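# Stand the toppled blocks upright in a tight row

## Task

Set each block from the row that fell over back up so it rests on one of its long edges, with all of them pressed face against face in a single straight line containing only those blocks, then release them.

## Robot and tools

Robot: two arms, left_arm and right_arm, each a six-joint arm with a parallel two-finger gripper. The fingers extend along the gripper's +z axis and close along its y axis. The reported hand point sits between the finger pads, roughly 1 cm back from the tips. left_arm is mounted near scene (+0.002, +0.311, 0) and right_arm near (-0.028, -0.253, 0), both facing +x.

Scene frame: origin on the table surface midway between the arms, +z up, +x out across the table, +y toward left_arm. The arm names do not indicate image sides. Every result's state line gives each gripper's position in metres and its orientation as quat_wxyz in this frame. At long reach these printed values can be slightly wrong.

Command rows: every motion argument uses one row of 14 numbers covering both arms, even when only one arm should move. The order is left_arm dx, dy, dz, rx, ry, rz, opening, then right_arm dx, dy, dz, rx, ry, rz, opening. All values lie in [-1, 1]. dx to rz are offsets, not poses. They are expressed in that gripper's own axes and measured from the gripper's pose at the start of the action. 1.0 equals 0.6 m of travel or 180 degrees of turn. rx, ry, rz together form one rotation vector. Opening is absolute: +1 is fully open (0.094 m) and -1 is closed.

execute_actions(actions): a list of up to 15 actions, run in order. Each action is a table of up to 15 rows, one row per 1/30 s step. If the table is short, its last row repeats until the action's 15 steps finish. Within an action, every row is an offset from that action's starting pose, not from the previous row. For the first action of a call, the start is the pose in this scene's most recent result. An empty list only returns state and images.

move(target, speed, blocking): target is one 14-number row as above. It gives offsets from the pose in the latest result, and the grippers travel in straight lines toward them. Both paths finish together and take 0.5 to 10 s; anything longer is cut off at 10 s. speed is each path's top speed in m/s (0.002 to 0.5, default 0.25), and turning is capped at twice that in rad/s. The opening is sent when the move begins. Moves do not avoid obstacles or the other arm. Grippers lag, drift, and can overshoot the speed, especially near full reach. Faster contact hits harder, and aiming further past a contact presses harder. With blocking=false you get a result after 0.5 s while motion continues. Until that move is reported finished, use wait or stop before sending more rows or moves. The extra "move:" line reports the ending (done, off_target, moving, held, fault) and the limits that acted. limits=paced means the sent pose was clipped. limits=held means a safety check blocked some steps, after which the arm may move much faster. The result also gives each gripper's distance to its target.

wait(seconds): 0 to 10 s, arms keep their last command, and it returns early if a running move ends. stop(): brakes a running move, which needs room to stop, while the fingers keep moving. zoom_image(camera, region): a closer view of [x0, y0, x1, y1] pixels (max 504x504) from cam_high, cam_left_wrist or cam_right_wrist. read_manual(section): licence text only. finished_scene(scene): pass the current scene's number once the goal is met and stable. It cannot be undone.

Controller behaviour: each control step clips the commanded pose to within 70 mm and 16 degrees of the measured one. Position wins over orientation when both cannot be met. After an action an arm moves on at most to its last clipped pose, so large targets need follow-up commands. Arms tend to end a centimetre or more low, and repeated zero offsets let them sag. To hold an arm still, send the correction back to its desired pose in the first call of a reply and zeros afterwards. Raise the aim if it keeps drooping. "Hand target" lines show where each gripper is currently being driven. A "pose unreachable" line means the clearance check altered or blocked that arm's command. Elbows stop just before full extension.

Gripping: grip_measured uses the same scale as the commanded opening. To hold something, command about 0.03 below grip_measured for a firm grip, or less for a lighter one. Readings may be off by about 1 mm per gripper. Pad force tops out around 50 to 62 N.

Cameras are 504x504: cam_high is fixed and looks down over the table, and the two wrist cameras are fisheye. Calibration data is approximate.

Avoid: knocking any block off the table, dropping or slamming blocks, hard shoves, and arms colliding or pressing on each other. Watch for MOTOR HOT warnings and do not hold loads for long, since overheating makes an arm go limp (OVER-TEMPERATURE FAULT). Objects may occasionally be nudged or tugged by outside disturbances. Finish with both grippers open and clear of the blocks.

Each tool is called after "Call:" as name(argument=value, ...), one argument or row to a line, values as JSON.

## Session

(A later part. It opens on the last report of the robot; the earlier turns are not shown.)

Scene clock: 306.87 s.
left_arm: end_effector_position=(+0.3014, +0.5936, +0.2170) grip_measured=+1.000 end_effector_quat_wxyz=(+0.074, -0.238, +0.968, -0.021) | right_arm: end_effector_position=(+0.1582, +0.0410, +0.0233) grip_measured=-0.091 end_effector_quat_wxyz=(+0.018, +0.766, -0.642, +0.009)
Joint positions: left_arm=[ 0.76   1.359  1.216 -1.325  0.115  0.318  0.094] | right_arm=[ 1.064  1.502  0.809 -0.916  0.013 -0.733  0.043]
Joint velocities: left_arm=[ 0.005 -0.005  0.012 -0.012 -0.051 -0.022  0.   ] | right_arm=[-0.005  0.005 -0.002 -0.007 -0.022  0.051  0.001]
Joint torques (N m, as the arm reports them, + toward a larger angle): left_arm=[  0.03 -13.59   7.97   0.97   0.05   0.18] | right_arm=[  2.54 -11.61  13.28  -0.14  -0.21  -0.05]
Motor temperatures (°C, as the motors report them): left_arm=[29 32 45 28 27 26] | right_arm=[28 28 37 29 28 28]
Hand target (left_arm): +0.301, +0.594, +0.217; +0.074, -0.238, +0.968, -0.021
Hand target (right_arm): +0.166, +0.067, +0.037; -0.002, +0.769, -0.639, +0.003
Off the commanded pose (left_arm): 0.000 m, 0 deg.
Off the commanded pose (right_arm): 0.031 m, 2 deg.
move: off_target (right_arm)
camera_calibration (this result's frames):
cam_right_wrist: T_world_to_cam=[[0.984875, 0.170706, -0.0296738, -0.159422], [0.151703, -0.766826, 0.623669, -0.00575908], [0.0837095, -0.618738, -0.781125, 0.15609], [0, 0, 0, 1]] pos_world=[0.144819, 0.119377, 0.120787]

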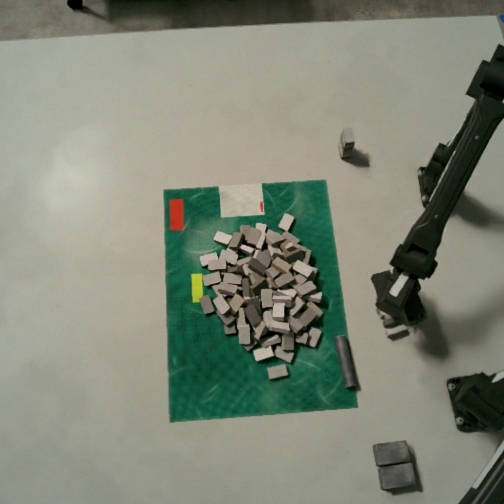

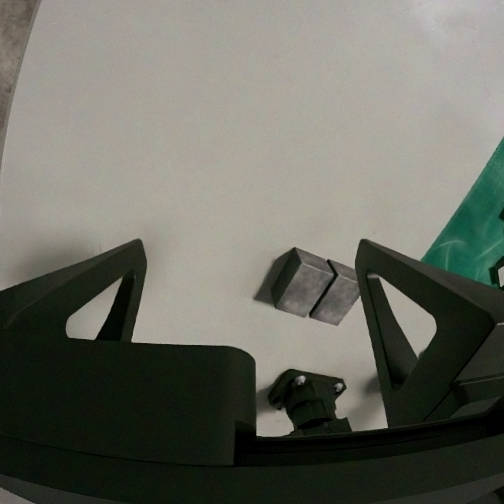

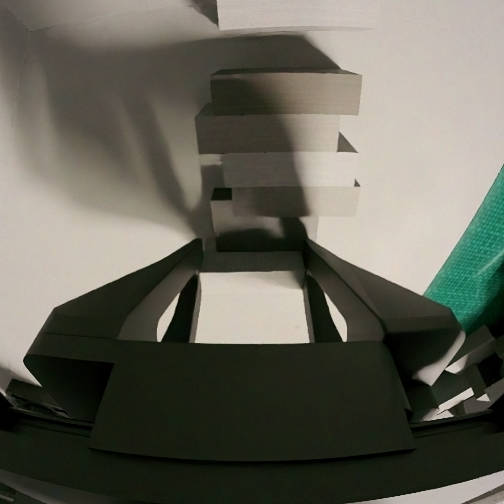

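Working. Push further, shifting +x.

Call:
move(
  target=[0,0,0,0,0,0,1,-0.075,-0.03,-0.02,0,0,0,-0.2],
  speed=0.03,
)

Call:
move(
  target=[0,0,0,0,0,0,1,0,0,0,0,0,0,0.6],
)

Call:
move(
  target=[0,0,0,0,0,0,1,-0.06,-0.01,-0.015,0,0,0,0.6],
  speed=0.05,
)

Call:
move(
  target=[0,0,0,0,0,0,1,0,0,0,0,0,0,-0.12],
)

Call:
move(
  target=[0,0,0,0,0,0,1,0,0,0,0,0,0,0.6],
)

Scene clock: 315.00 s.
left_arm: end_effector_position=(+0.3014, +0.5936, +0.2170) grip_measured=+1.000 end_effector_quat_wxyz=(+0.074, -0.238, +0.968, -0.021) | right_arm: end_effector_position=(+0.1585, +0.0571, +0.0235) grip_measured=-0.091 end_effector_quat_wxyz=(+0.042, +0.764, -0.644, +0.019)
Joint positions: left_arm=[ 0.76   1.359  1.216 -1.325  0.115  0.318  0.094] | right_arm=[ 1.091  1.564  0.88  -0.975  0.023 -0.7    0.043]
Joint velocities: left_arm=[-0.005 -0.005 -0.002  0.007  0.007  0.007  0.   ] | right_arm=[ 0.005 -0.015  0.012 -0.012 -0.022  0.022  0.001]
Joint torques (N m, as the arm reports them, + toward a larger angle): left_arm=[  0.35 -13.79   7.93   0.87   0.02   0.16] | right_arm=[  2.11 -11.55  13.58   0.2   -0.38   0.01]
Motor temperatures (°C, as the motors report them): left_arm=[29 32 45 28 27 26] | right_arm=[28 28 39 29 28 28]
Hand target (left_arm): +0.301, +0.594, +0.217; +0.074, -0.238, +0.968, -0.021
Hand target (right_arm): +0.167, +0.087, +0.035; +0.018, +0.766, -0.642, +0.009
Off the commanded pose (left_arm): 0.000 m, 0 deg.
Off the commanded pose (right_arm): 0.035 m, 3 deg.
move: off_target (right_arm)
camera_calibration (this result's frames):
cam_right_wrist: T_world_to_cam=[[0.98515, 0.163375, -0.0528043, -0.161542], [0.157412, -0.736599, 0.657757, 0.00296637], [0.0685653, -0.656301, -0.751377, 0.169965], [0, 0, 0, 1]] pos_world=[0.147023, 0.140125, 0.117227]

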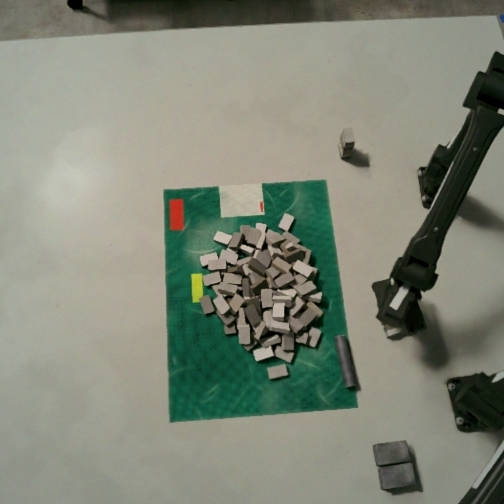

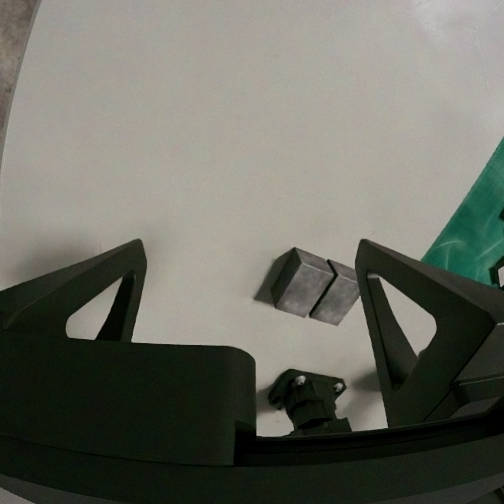

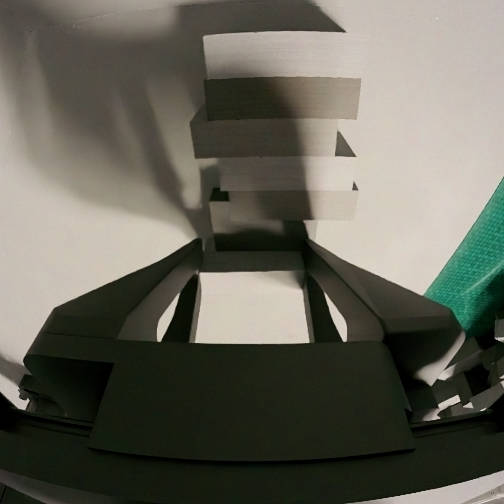

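Scene clock: 315.50 s.
left_arm: end_effector_position=(+0.3014, +0.5936, +0.2170) grip_measured=+1.000 end_effector_quat_wxyz=(+0.074, -0.238, +0.968, -0.021) | right_arm: end_effector_position=(+0.1585, +0.0569, +0.0235) grip_measured=+0.597 end_effector_quat_wxyz=(+0.042, +0.764, -0.644, +0.019)
Joint positions: left_arm=[ 0.76   1.359  1.216 -1.325  0.115  0.318  0.094] | right_arm=[ 1.091  1.564  0.88  -0.976  0.023 -0.7    0.075]
Joint velocities: left_arm=[-0.005 -0.005  0.002  0.012  0.037  0.007  0.   ] | right_arm=[-0.015  0.005  0.007 -0.007 -0.022 -0.051  0.   ]
Joint torques (N m, as the arm reports them, + toward a larger angle): left_arm=[ -0.17 -13.52   7.89   0.94   0.06   0.2 ] | right_arm=[  1.33 -14.09   7.35   0.11   0.    -0.1 ]
Motor temperatures (°C, as the motors report them): left_arm=[29 32 45 28 27 26] | right_arm=[28 28 39 29 28 28]
Hand target (left_arm): +0.301, +0.594, +0.217; +0.074, -0.238, +0.968, -0.021
Hand target (right_arm): +0.159, +0.057, +0.023; +0.042, +0.764, -0.644, +0.019
Off the commanded pose (left_arm): 0.000 m, 0 deg.
Off the commanded pose (right_arm): 0.000 m, 0 deg.
move: done
camera_calibration (this result's frames):
cam_right_wrist: T_world_to_cam=[[0.985163, 0.163404, -0.0524649, -0.161594], [0.157157, -0.736119, 0.658355, 0.0028395], [0.0689572, -0.656832, -0.750877, 0.169829], [0, 0, 0, 1]] pos_world=[0.14704, 0.140045, 0.117173]

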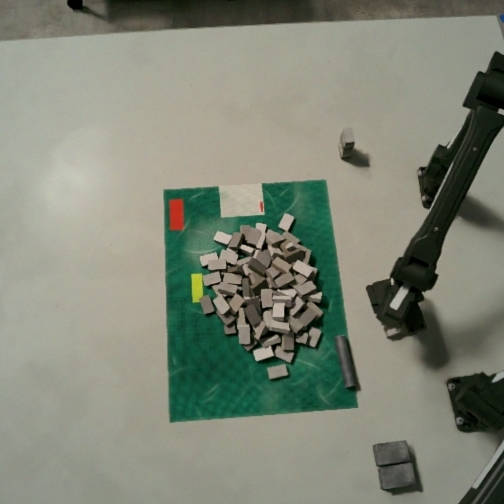

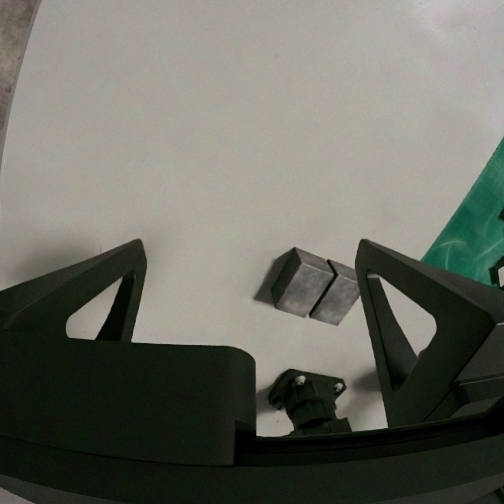

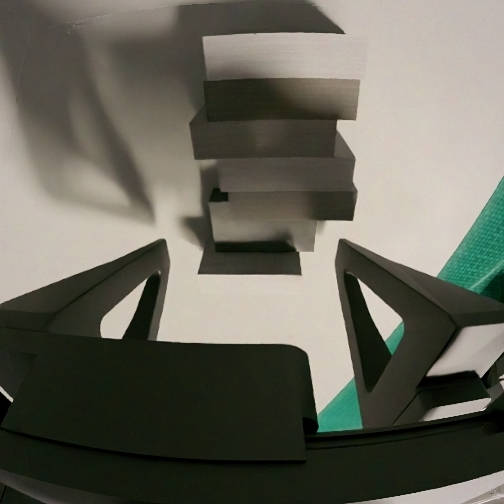

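Scene clock: 316.60 s.
left_arm: end_effector_position=(+0.3014, +0.5936, +0.2170) grip_measured=+1.000 end_effector_quat_wxyz=(+0.074, -0.238, +0.968, -0.021) | right_arm: end_effector_position=(+0.1539, +0.0733, +0.0221) grip_measured=+0.597 end_effector_quat_wxyz=(+0.051, +0.761, -0.646, +0.023)
Joint positions: left_arm=[ 0.76   1.359  1.216 -1.325  0.115  0.318  0.094] | right_arm=[ 1.124  1.607  0.927 -1.001  0.023 -0.659  0.075]
Joint velocities: left_arm=[-0.005 -0.005 -0.007  0.007 -0.037 -0.037  0.   ] | right_arm=[-0.005  0.034 -0.012 -0.022 -0.066  0.007  0.001]
Joint torques (N m, as the arm reports them, + toward a larger angle): left_arm=[ -0.02 -13.74   7.89   0.86   0.01   0.18] | right_arm=[  2.25 -12.94  12.21  -0.26  -0.13  -0.07]
Motor temperatures (°C, as the motors report them): left_arm=[29 32 45 28 27 26] | right_arm=[28 28 39 29 28 28]
Hand target (left_arm): +0.301, +0.594, +0.217; +0.074, -0.238, +0.968, -0.021
Hand target (right_arm): +0.158, +0.093, +0.030; +0.041, +0.764, -0.644, +0.019
Off the commanded pose (left_arm): 0.000 m, 0 deg.
Off the commanded pose (right_arm): 0.022 m, 1 deg.
move: off_target (right_arm)
camera_calibration (this result's frames):
cam_right_wrist: T_world_to_cam=[[0.986029, 0.154575, -0.0620817, -0.159036], [0.155854, -0.724548, 0.671371, 0.0156127], [0.0587962, -0.671667, -0.738516, 0.182294], [0, 0, 0, 1]] pos_world=[0.143663, 0.158336, 0.114272]

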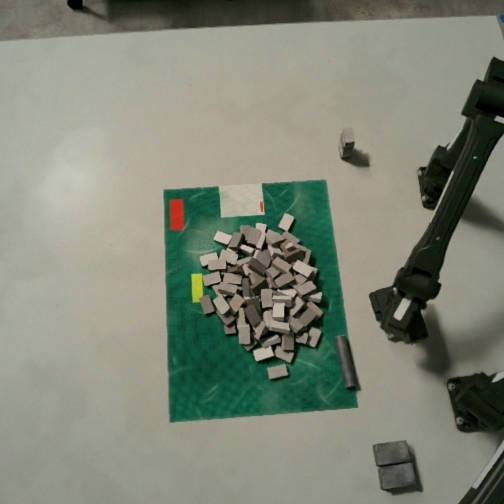

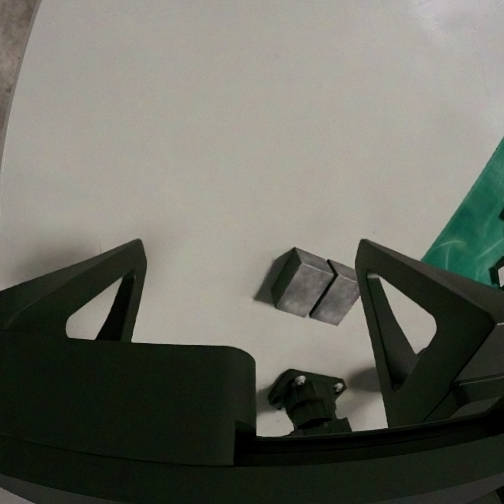

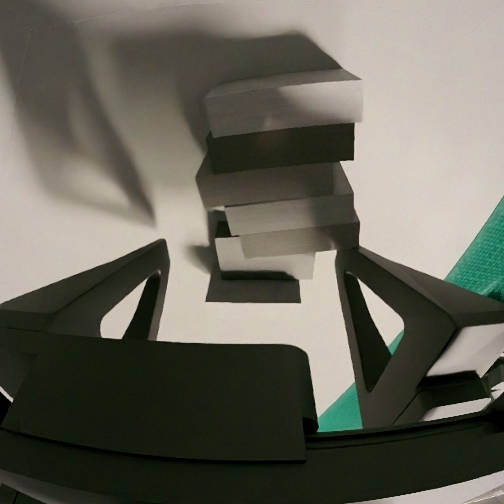

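Scene clock: 317.10 s.
left_arm: end_effector_position=(+0.3014, +0.5936, +0.2170) grip_measured=+1.000 end_effector_quat_wxyz=(+0.074, -0.238, +0.968, -0.021) | right_arm: end_effector_position=(+0.1556, +0.0724, +0.0222) grip_measured=-0.117 end_effector_quat_wxyz=(+0.051, +0.761, -0.647, +0.026)
Joint positions: left_arm=[ 0.76   1.359  1.216 -1.325  0.115  0.318  0.094] | right_arm=[ 1.123  1.607  0.927 -1.001  0.031 -0.659  0.041]
Joint velocities: left_arm=[-0.015 -0.024 -0.007 -0.007  0.037  0.007  0.   ] | right_arm=[ 0.015 -0.005 -0.002  0.007 -0.007 -0.007  0.   ]
Joint torques (N m, as the arm reports them, + toward a larger angle): left_arm=[  0.37 -14.07   7.93   1.02   0.05   0.17] | right_arm=[  1.63 -14.89   7.35   0.29  -0.3   -0.13]
Motor temperatures (°C, as the motors report them): left_arm=[29 32 45 28 27 26] | right_arm=[28 28 39 29 28 28]
Hand target (left_arm): +0.301, +0.594, +0.217; +0.074, -0.238, +0.968, -0.021
Hand target (right_arm): +0.154, +0.073, +0.022; +0.051, +0.761, -0.646, +0.023
Off the commanded pose (left_arm): 0.000 m, 0 deg.
Off the commanded pose (right_arm): 0.002 m, 0 deg.
move: done
camera_calibration (this result's frames):
cam_right_wrist: T_world_to_cam=[[0.986541, 0.153712, -0.0557685, -0.160731], [0.150676, -0.722086, 0.675195, 0.0151884], [0.0635156, -0.67451, -0.735528, 0.180999], [0, 0, 0, 1]] pos_world=[0.144783, 0.157759, 0.113911]

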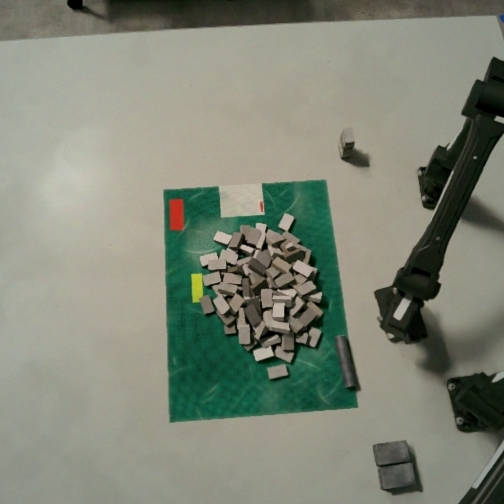

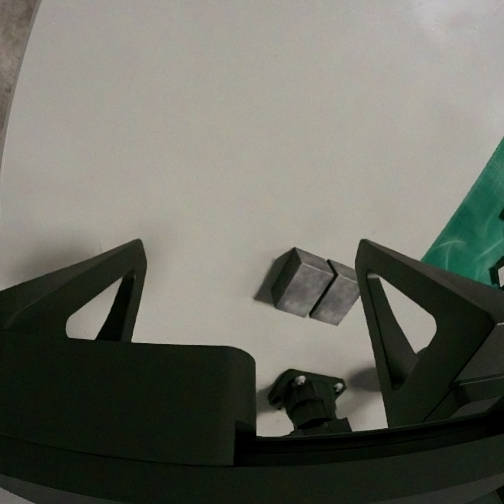

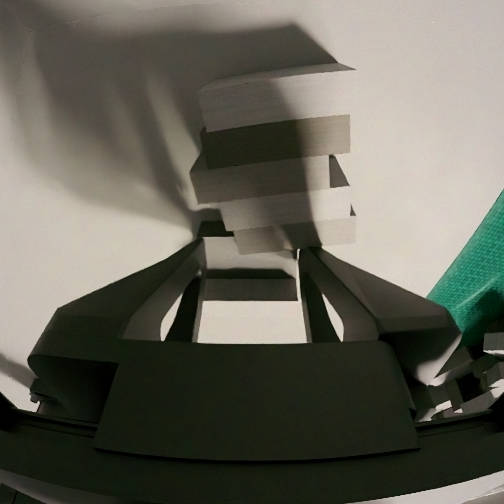

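Scene clock: 317.60 s.
left_arm: end_effector_position=(+0.3014, +0.5936, +0.2170) grip_measured=+1.000 end_effector_quat_wxyz=(+0.074, -0.238, +0.968, -0.021) | right_arm: end_effector_position=(+0.1556, +0.0724, +0.0222) grip_measured=+0.597 end_effector_quat_wxyz=(+0.051, +0.761, -0.647, +0.026)
Joint positions: left_arm=[ 0.76   1.359  1.216 -1.325  0.115  0.318  0.094] | right_arm=[ 1.123  1.607  0.927 -1.001  0.031 -0.659  0.075]
Joint velocities: left_arm=[-0.015 -0.015 -0.002 -0.022  0.007 -0.022  0.   ] | right_arm=[-0.005 -0.024  0.002 -0.012 -0.007  0.022  0.001]
Joint torques (N m, as the arm reports them, + toward a larger angle): left_arm=[  0.35 -13.84   7.87   0.9    0.06   0.16] | right_arm=[  1.71 -14.48   7.6    0.2    0.03  -0.09]
Motor temperatures (°C, as the motors report them): left_arm=[29 32 45 28 27 26] | right_arm=[28 28 39 29 28 28]
Hand target (left_arm): +0.301, +0.594, +0.217; +0.074, -0.238, +0.968, -0.021
Hand target (right_arm): +0.156, +0.072, +0.022; +0.051, +0.761, -0.647, +0.026
Off the commanded pose (left_arm): 0.000 m, 0 deg.
Off the commanded pose (right_arm): 0.000 m, 0 deg.
move: done
camera_calibration (this result's frames):
cam_right_wrist: T_world_to_cam=[[0.986541, 0.153712, -0.0557685, -0.160731], [0.150676, -0.722086, 0.675195, 0.0151884], [0.0635156, -0.67451, -0.735528, 0.180999], [0, 0, 0, 1]] pos_world=[0.144783, 0.157759, 0.113911]

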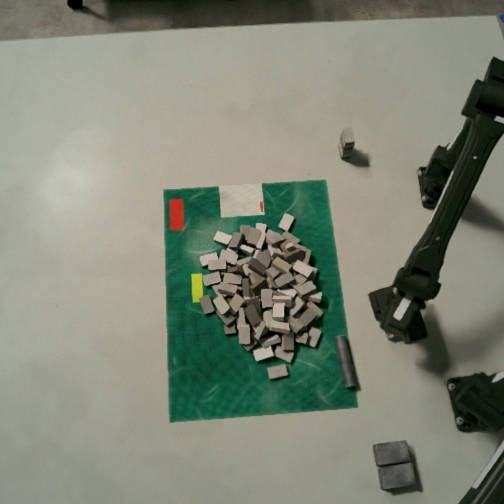

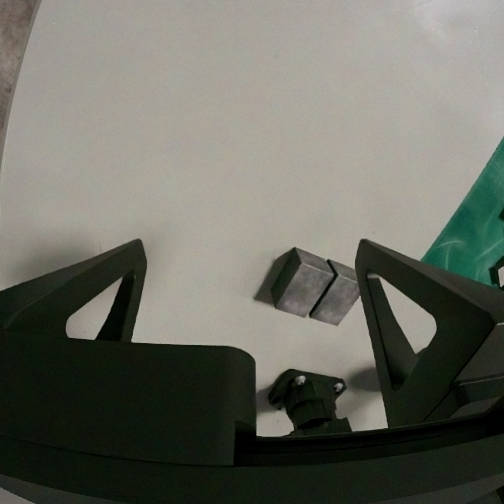

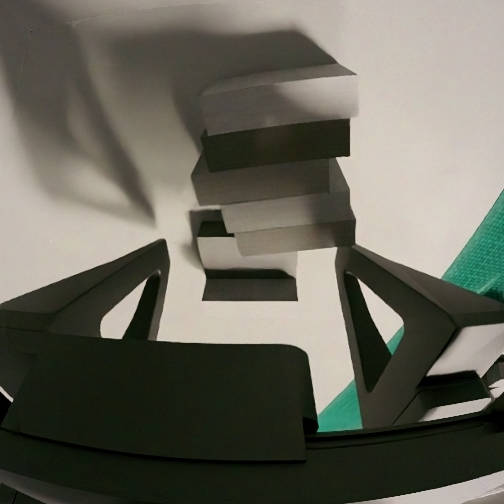

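Open fully and step along, squeezing.

Call:
move(
  target=[0,0,0,0,0,0,1,0,0,0,0,0,0,1],
)

Call:
move(
  target=[0,0,0,0,0,0,1,-0.065,-0.008,-0.015,0.015,-0.03,0,1],
  speed=0.05,
)

Call:
move(
  target=[0,0,0,0,0,0,1,0,0,0,0,0,0,-0.12],
)

Call:
move(
  target=[0,0,0,0,0,0,1,0,0,0,0,0,0,1],
)

Call:
move(
  target=[0,0,0,0,0,0,1,-0.07,-0.008,-0.015,0,0,0,1],
  speed=0.05,
)

Call:
move(
  target=[0,0,0,0,0,0,1,0,0,0,0,0,0,-0.12],
)

Call:
move(
  target=[0,0,0,0,0,0,1,0,0,0,0,0,0,1],
)

Scene clock: 330.57 s.
left_arm: end_effector_position=(+0.3014, +0.5936, +0.2170) grip_measured=+1.000 end_effector_quat_wxyz=(+0.074, -0.238, +0.968, -0.021) | right_arm: end_effector_position=(+0.1556, +0.0724, +0.0222) grip_measured=+1.000 end_effector_quat_wxyz=(+0.051, +0.761, -0.647, +0.026)
Joint positions: left_arm=[ 0.76   1.359  1.216 -1.325  0.115  0.318  0.094] | right_arm=[ 1.123  1.607  0.927 -1.001  0.031 -0.659  0.094]
Joint velocities: left_arm=[ 0.005 -0.005  0.007  0.002 -0.022  0.007  0.   ] | right_arm=[-0.005 -0.015 -0.002 -0.017 -0.022  0.022  0.   ]
Joint torques (N m, as the arm reports them, + toward a larger angle): left_arm=[  0.2  -13.74   8.01   0.93   0.02   0.2 ] | right_arm=[  0.88 -14.09   7.24   0.22   0.01  -0.16]
Motor temperatures (°C, as the motors report them): left_arm=[29 32 45 28 27 26] | right_arm=[28 29 37 29 28 28]
Hand target (left_arm): +0.301, +0.594, +0.217; +0.074, -0.238, +0.968, -0.021
Hand target (right_arm): +0.156, +0.072, +0.022; +0.051, +0.761, -0.647, +0.026
Off the commanded pose (left_arm): 0.000 m, 0 deg.
Off the commanded pose (right_arm): 0.000 m, 0 deg.
move: done
camera_calibration (this result's frames):
cam_right_wrist: T_world_to_cam=[[0.986541, 0.153712, -0.0557685, -0.160731], [0.150676, -0.722086, 0.675195, 0.0151884], [0.0635156, -0.67451, -0.735528, 0.180999], [0, 0, 0, 1]] pos_world=[0.144783, 0.157759, 0.113911]

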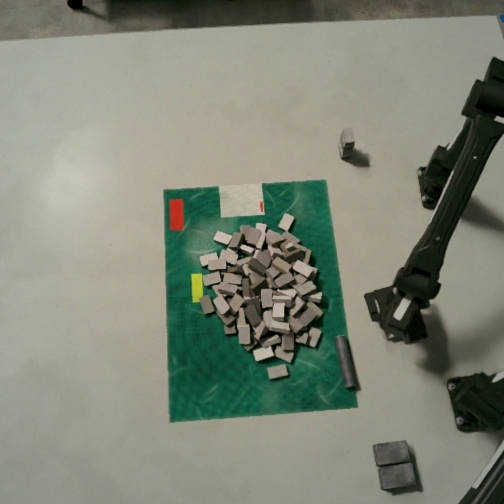

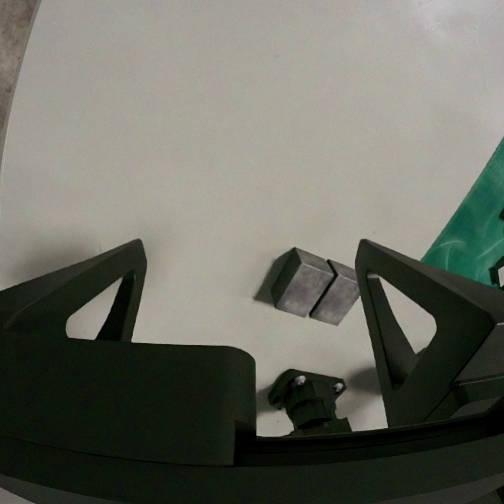

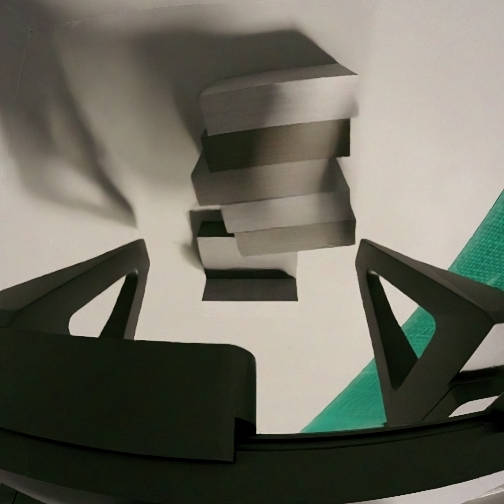

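Scene clock: 331.90 s.
left_arm: end_effector_position=(+0.3014, +0.5936, +0.2170) grip_measured=+1.000 end_effector_quat_wxyz=(+0.074, -0.238, +0.968, -0.021) | right_arm: end_effector_position=(+0.1481, +0.0931, +0.0209) grip_measured=+1.000 end_effector_quat_wxyz=(+0.023, +0.763, -0.646, +0.012)
Joint positions: left_arm=[ 0.76   1.359  1.216 -1.325  0.115  0.318  0.094] | right_arm=[ 1.157  1.607  0.927 -0.941  0.012 -0.63   0.094]
Joint velocities: left_arm=[-0.005 -0.005  0.002 -0.017 -0.007  0.022  0.   ] | right_arm=[-0.005 -0.024  0.007 -0.002 -0.007 -0.022  0.   ]
Joint torques (N m, as the arm reports them, + toward a larger angle): left_arm=[  0.18 -13.81   7.89   0.86   0.06   0.16] | right_arm=[  0.45 -14.34  10.65   1.07  -0.1    0.04]
Motor temperatures (°C, as the motors report them): left_arm=[29 32 45 28 27 26] | right_arm=[28 29 37 29 28 28]
Hand target (left_arm): +0.301, +0.594, +0.217; +0.074, -0.238, +0.968, -0.021
Hand target (right_arm): +0.153, +0.112, +0.028; +0.002, +0.762, -0.648, +0.005
Off the commanded pose (left_arm): 0.000 m, 0 deg.
Off the commanded pose (right_arm): 0.021 m, 2 deg.
move: off_target (right_arm)
camera_calibration (this result's frames):
cam_right_wrist: T_world_to_cam=[[0.986521, 0.1603, -0.032874, -0.15772], [0.14483, -0.761833, 0.631376, 0.0376038], [0.0761653, -0.627626, -0.77478, 0.189098], [0, 0, 0, 1]] pos_world=[0.135745, 0.172614, 0.117583]

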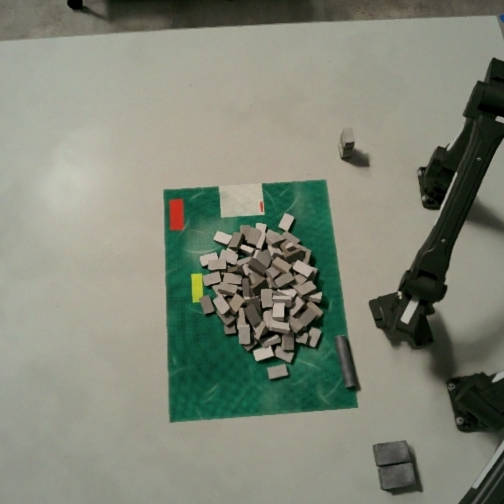

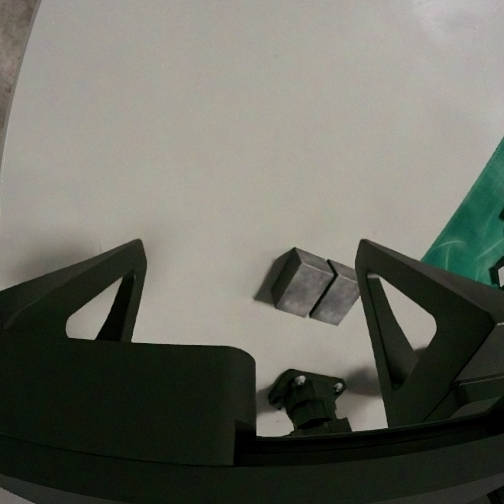

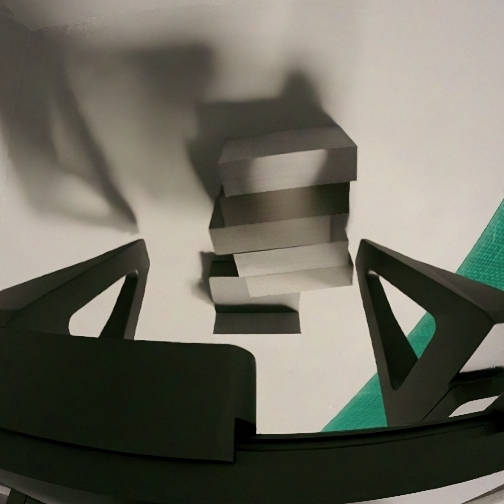

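Scene clock: 332.40 s.
left_arm: end_effector_position=(+0.3014, +0.5936, +0.2170) grip_measured=+1.000 end_effector_quat_wxyz=(+0.074, -0.238, +0.968, -0.021) | right_arm: end_effector_position=(+0.1486, +0.0929, +0.0209) grip_measured=-0.074 end_effector_quat_wxyz=(+0.022, +0.763, -0.646, +0.013)
Joint positions: left_arm=[ 0.76   1.359  1.216 -1.325  0.115  0.318  0.094] | right_arm=[ 1.157  1.607  0.927 -0.941  0.015 -0.63   0.043]
Joint velocities: left_arm=[-0.005 -0.005 -0.012 -0.012  0.11  -0.022  0.   ] | right_arm=[-0.015 -0.005 -0.012 -0.002 -0.095  0.007  0.   ]
Joint torques (N m, as the arm reports them, + toward a larger angle): left_arm=[  0.49 -13.75   7.92   0.92   0.04   0.15] | right_arm=[  1.13 -14.79   7.54   0.18  -0.05  -0.13]
Motor temperatures (°C, as the motors report them): left_arm=[29 32 45 28 27 26] | right_arm=[28 29 37 29 28 28]
Hand target (left_arm): +0.301, +0.594, +0.217; +0.074, -0.238, +0.968, -0.021
Hand target (right_arm): +0.148, +0.093, +0.021; +0.023, +0.763, -0.646, +0.012
Off the commanded pose (left_arm): 0.000 m, 0 deg.
Off the commanded pose (right_arm): 0.001 m, 0 deg.
move: done
camera_calibration (this result's frames):
cam_right_wrist: T_world_to_cam=[[0.986583, 0.160406, -0.0304052, -0.158215], [0.143223, -0.760947, 0.632809, 0.0374791], [0.0783696, -0.628673, -0.773711, 0.188668], [0, 0, 0, 1]] pos_world=[0.135939, 0.172509, 0.117447]

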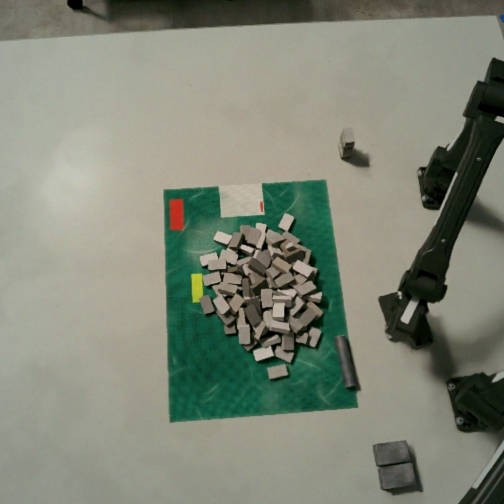

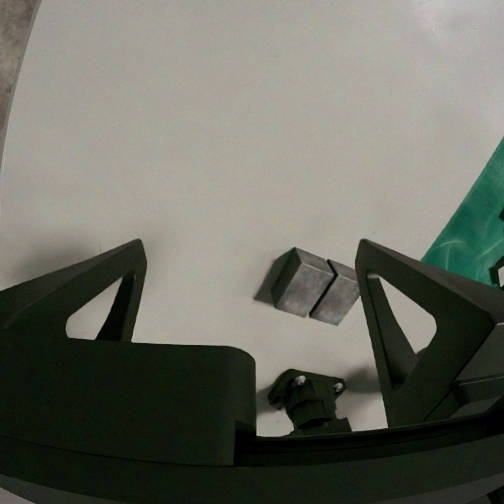

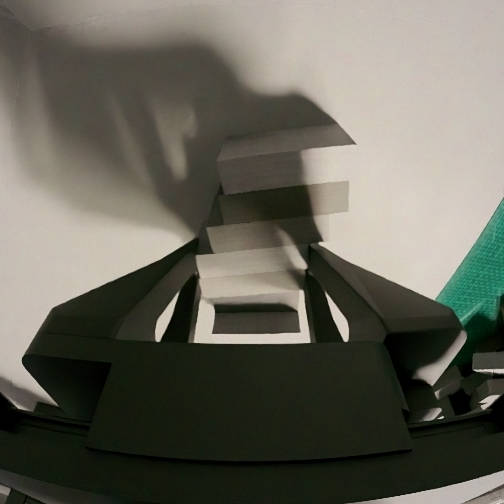

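Scene clock: 332.90 s.
left_arm: end_effector_position=(+0.3014, +0.5936, +0.2170) grip_measured=+1.000 end_effector_quat_wxyz=(+0.074, -0.238, +0.968, -0.021) | right_arm: end_effector_position=(+0.1486, +0.0929, +0.0209) grip_measured=+1.000 end_effector_quat_wxyz=(+0.022, +0.763, -0.646, +0.013)
Joint positions: left_arm=[ 0.76   1.359  1.216 -1.325  0.115  0.318  0.094] | right_arm=[ 1.157  1.607  0.927 -0.941  0.015 -0.63   0.094]
Joint velocities: left_arm=[ 0.015 -0.005 -0.007 -0.002 -0.022 -0.037  0.   ] | right_arm=[-0.015 -0.005 -0.012  0.012  0.037  0.095  0.   ]
Joint torques (N m, as the arm reports them, + toward a larger angle): left_arm=[ -0.1  -13.75   8.     0.91   0.04   0.17] | right_arm=[  1.42 -14.25   7.41   0.58   0.01  -0.03]
Motor temperatures (°C, as the motors report them): left_arm=[29 32 45 28 27 26] | right_arm=[28 29 37 29 28 28]
Hand target (left_arm): +0.301, +0.594, +0.217; +0.074, -0.238, +0.968, -0.021
Hand target (right_arm): +0.149, +0.093, +0.021; +0.022, +0.763, -0.646, +0.013
Off the commanded pose (left_arm): 0.000 m, 0 deg.
Off the commanded pose (right_arm): 0.000 m, 0 deg.
move: done
camera_calibration (this result's frames):
cam_right_wrist: T_world_to_cam=[[0.986583, 0.160406, -0.0304052, -0.158215], [0.143223, -0.760947, 0.632809, 0.0374791], [0.0783696, -0.628673, -0.773711, 0.188668], [0, 0, 0, 1]] pos_world=[0.135939, 0.172509, 0.117447]

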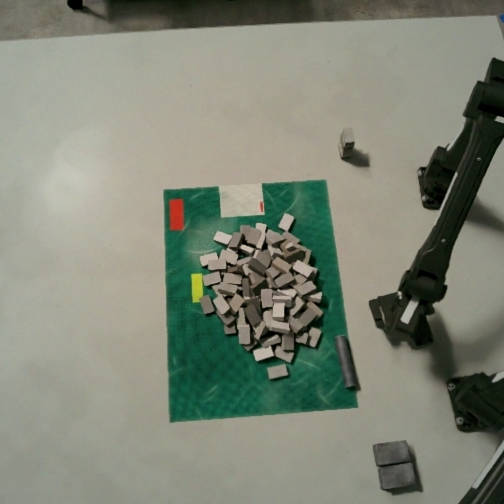

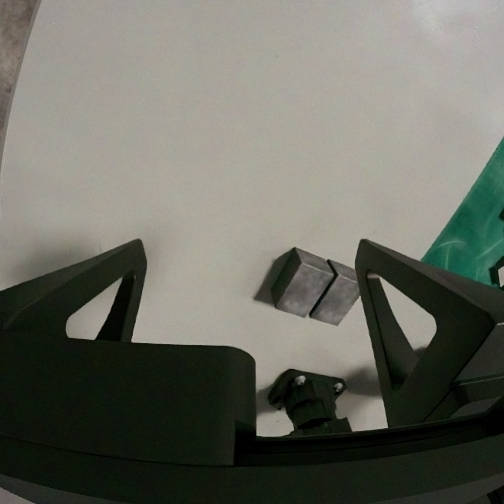

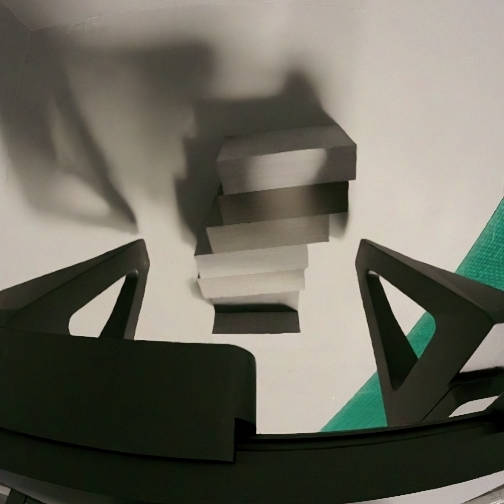

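Scene clock: 334.07 s.
left_arm: end_effector_position=(+0.3014, +0.5936, +0.2170) grip_measured=+1.000 end_effector_quat_wxyz=(+0.074, -0.238, +0.968, -0.021) | right_arm: end_effector_position=(+0.1429, +0.1203, +0.0231) grip_measured=+1.000 end_effector_quat_wxyz=(+0.025, +0.765, -0.644, +0.015)
Joint positions: left_arm=[ 0.76   1.359  1.216 -1.325  0.115  0.318  0.094] | right_arm=[ 1.199  1.657  0.999 -0.97   0.015 -0.593  0.094]
Joint velocities: left_arm=[-0.015  0.005 -0.002 -0.022 -0.022  0.007  0.   ] | right_arm=[-0.005  0.005 -0.012 -0.007 -0.022 -0.081  0.   ]
Joint torques (N m, as the arm reports them, + toward a larger angle): left_arm=[  0.15 -13.51   7.97   0.94   0.05   0.18] | right_arm=[  1.72 -13.98  11.91  -0.33  -0.05  -0.01]
Motor temperatures (°C, as the motors report them): left_arm=[29 32 45 28 27 26] | right_arm=[28 29 38 29 28 28]
Hand target (left_arm): +0.301, +0.594, +0.217; +0.074, -0.238, +0.968, -0.021
Hand target (right_arm): +0.146, +0.135, +0.028; +0.021, +0.763, -0.646, +0.013
Off the commanded pose (left_arm): 0.000 m, 0 deg.
Off the commanded pose (right_arm): 0.016 m, 0 deg.
move: off_target (right_arm)
camera_calibration (this result's frames):
cam_right_wrist: T_world_to_cam=[[0.985674, 0.165522, -0.0324001, -0.157396], [0.147914, -0.756006, 0.637633, 0.0564233], [0.0810477, -0.63329, -0.769659, 0.208136], [0, 0, 0, 1]] pos_world=[0.129926, 0.200519, 0.119117]

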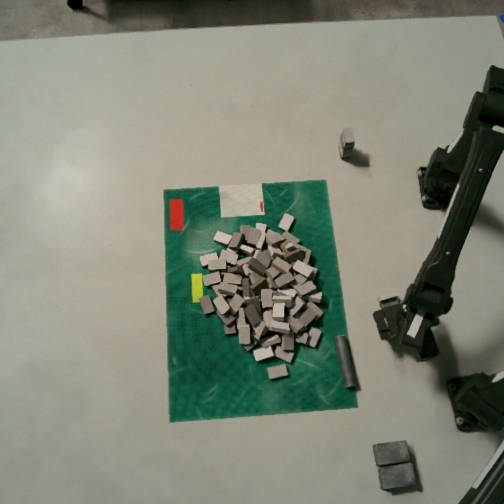

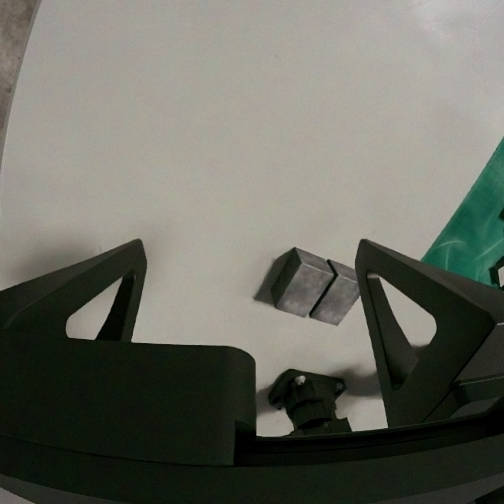

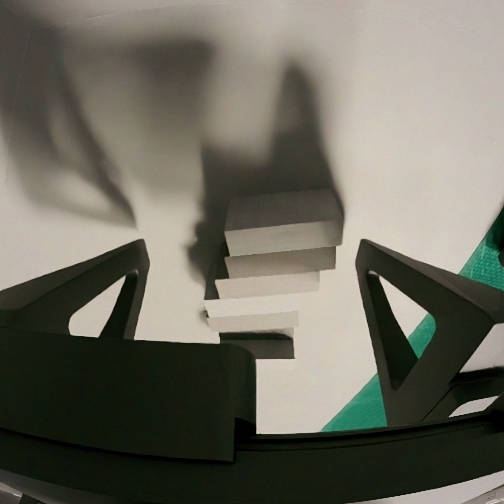

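Scene clock: 334.57 s.
left_arm: end_effector_position=(+0.3014, +0.5936, +0.2170) grip_measured=+1.000 end_effector_quat_wxyz=(+0.074, -0.238, +0.968, -0.021) | right_arm: end_effector_position=(+0.1434, +0.1201, +0.0231) grip_measured=-0.080 end_effector_quat_wxyz=(+0.025, +0.765, -0.644, +0.016)
Joint positions: left_arm=[ 0.76   1.359  1.216 -1.325  0.115  0.318  0.094] | right_arm=[ 1.198  1.657  0.999 -0.97   0.017 -0.593  0.043]
Joint velocities: left_arm=[-0.005 -0.005  0.002  0.007 -0.007 -0.022  0.   ] | right_arm=[-0.015 -0.005  0.002  0.002 -0.007 -0.007 -0.001]
Joint torques (N m, as the arm reports them, + toward a larger angle): left_arm=[ -0.16 -13.97   7.93   0.93   0.08   0.18] | right_arm=[  1.12 -14.94   7.62   0.33  -0.05  -0.13]
Motor temperatures (°C, as the motors report them): left_arm=[29 32 45 28 27 26] | right_arm=[28 29 37 29 28 28]
Hand target (left_arm): +0.301, +0.594, +0.217; +0.074, -0.238, +0.968, -0.021
Hand target (right_arm): +0.143, +0.120, +0.023; +0.025, +0.765, -0.644, +0.015
Off the commanded pose (left_arm): 0.000 m, 0 deg.
Off the commanded pose (right_arm): 0.001 m, 0 deg.
move: done
camera_calibration (this result's frames):
cam_right_wrist: T_world_to_cam=[[0.985781, 0.165244, -0.0305008, -0.157878], [0.146394, -0.755445, 0.638648, 0.0563013], [0.0824909, -0.634032, -0.768894, 0.207821], [0, 0, 0, 1]] pos_world=[0.130248, 0.200386, 0.11902]

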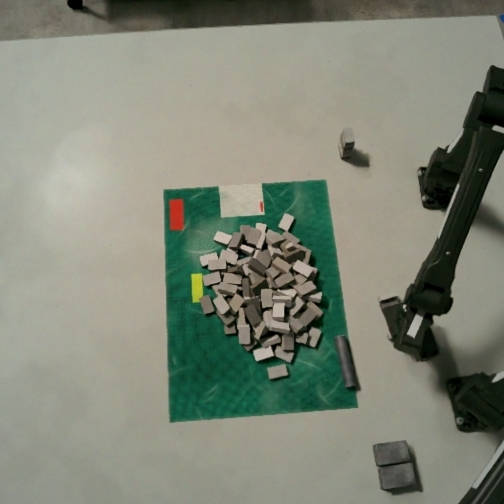

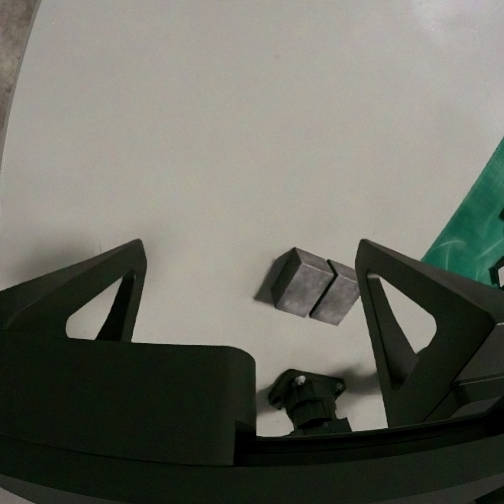

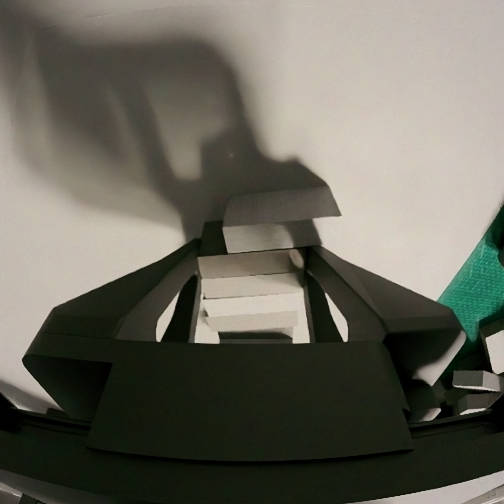

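Scene clock: 335.07 s.
left_arm: end_effector_position=(+0.3014, +0.5936, +0.2170) grip_measured=+1.000 end_effector_quat_wxyz=(+0.074, -0.238, +0.968, -0.021) | right_arm: end_effector_position=(+0.1434, +0.1201, +0.0231) grip_measured=+1.000 end_effector_quat_wxyz=(+0.025, +0.765, -0.644, +0.016)
Joint positions: left_arm=[ 0.76   1.359  1.216 -1.325  0.115  0.318  0.094] | right_arm=[ 1.198  1.657  0.999 -0.97   0.017 -0.593  0.094]
Joint velocities: left_arm=[-0.005 -0.015 -0.012 -0.007 -0.051  0.022  0.   ] | right_arm=[-0.015 -0.015  0.002  0.002  0.051  0.051  0.   ]
Joint torques (N m, as the arm reports them, + toward a larger angle): left_arm=[  0.05 -14.04   8.     0.88   0.04   0.2 ] | right_arm=[  0.84 -15.37   7.59   0.22   0.05  -0.12]
Motor temperatures (°C, as the motors report them): left_arm=[29 32 45 28 27 26] | right_arm=[28 29 37 29 28 28]
Hand target (left_arm): +0.301, +0.594, +0.217; +0.074, -0.238, +0.968, -0.021
Hand target (right_arm): +0.143, +0.120, +0.023; +0.025, +0.765, -0.644, +0.016
Off the commanded pose (left_arm): 0.000 m, 0 deg.
Off the commanded pose (right_arm): 0.000 m, 0 deg.
move: done
camera_calibration (this result's frames):
cam_right_wrist: T_world_to_cam=[[0.985781, 0.165244, -0.0305008, -0.157878], [0.146394, -0.755445, 0.638648, 0.0563013], [0.0824909, -0.634032, -0.768894, 0.207821], [0, 0, 0, 1]] pos_world=[0.130248, 0.200386, 0.11902]

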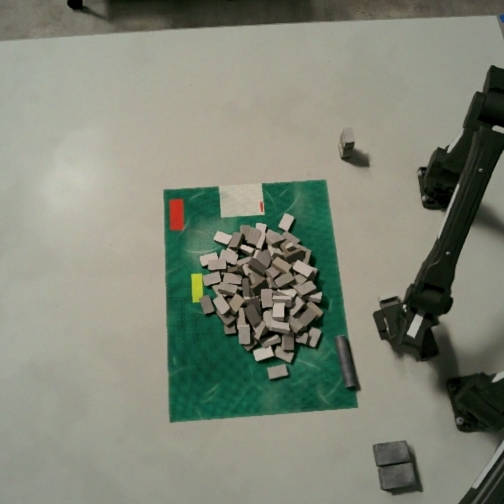

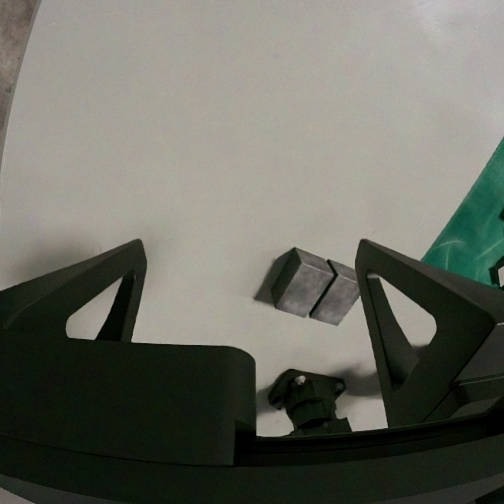

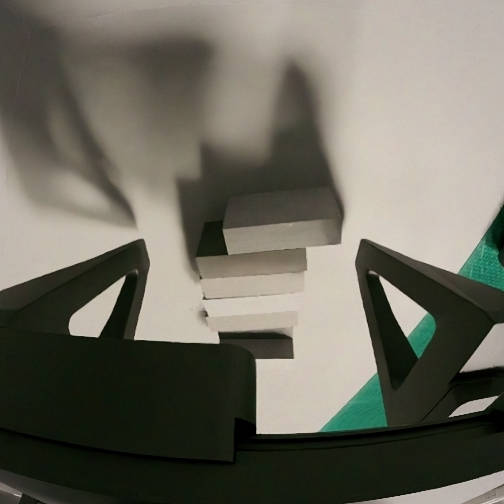

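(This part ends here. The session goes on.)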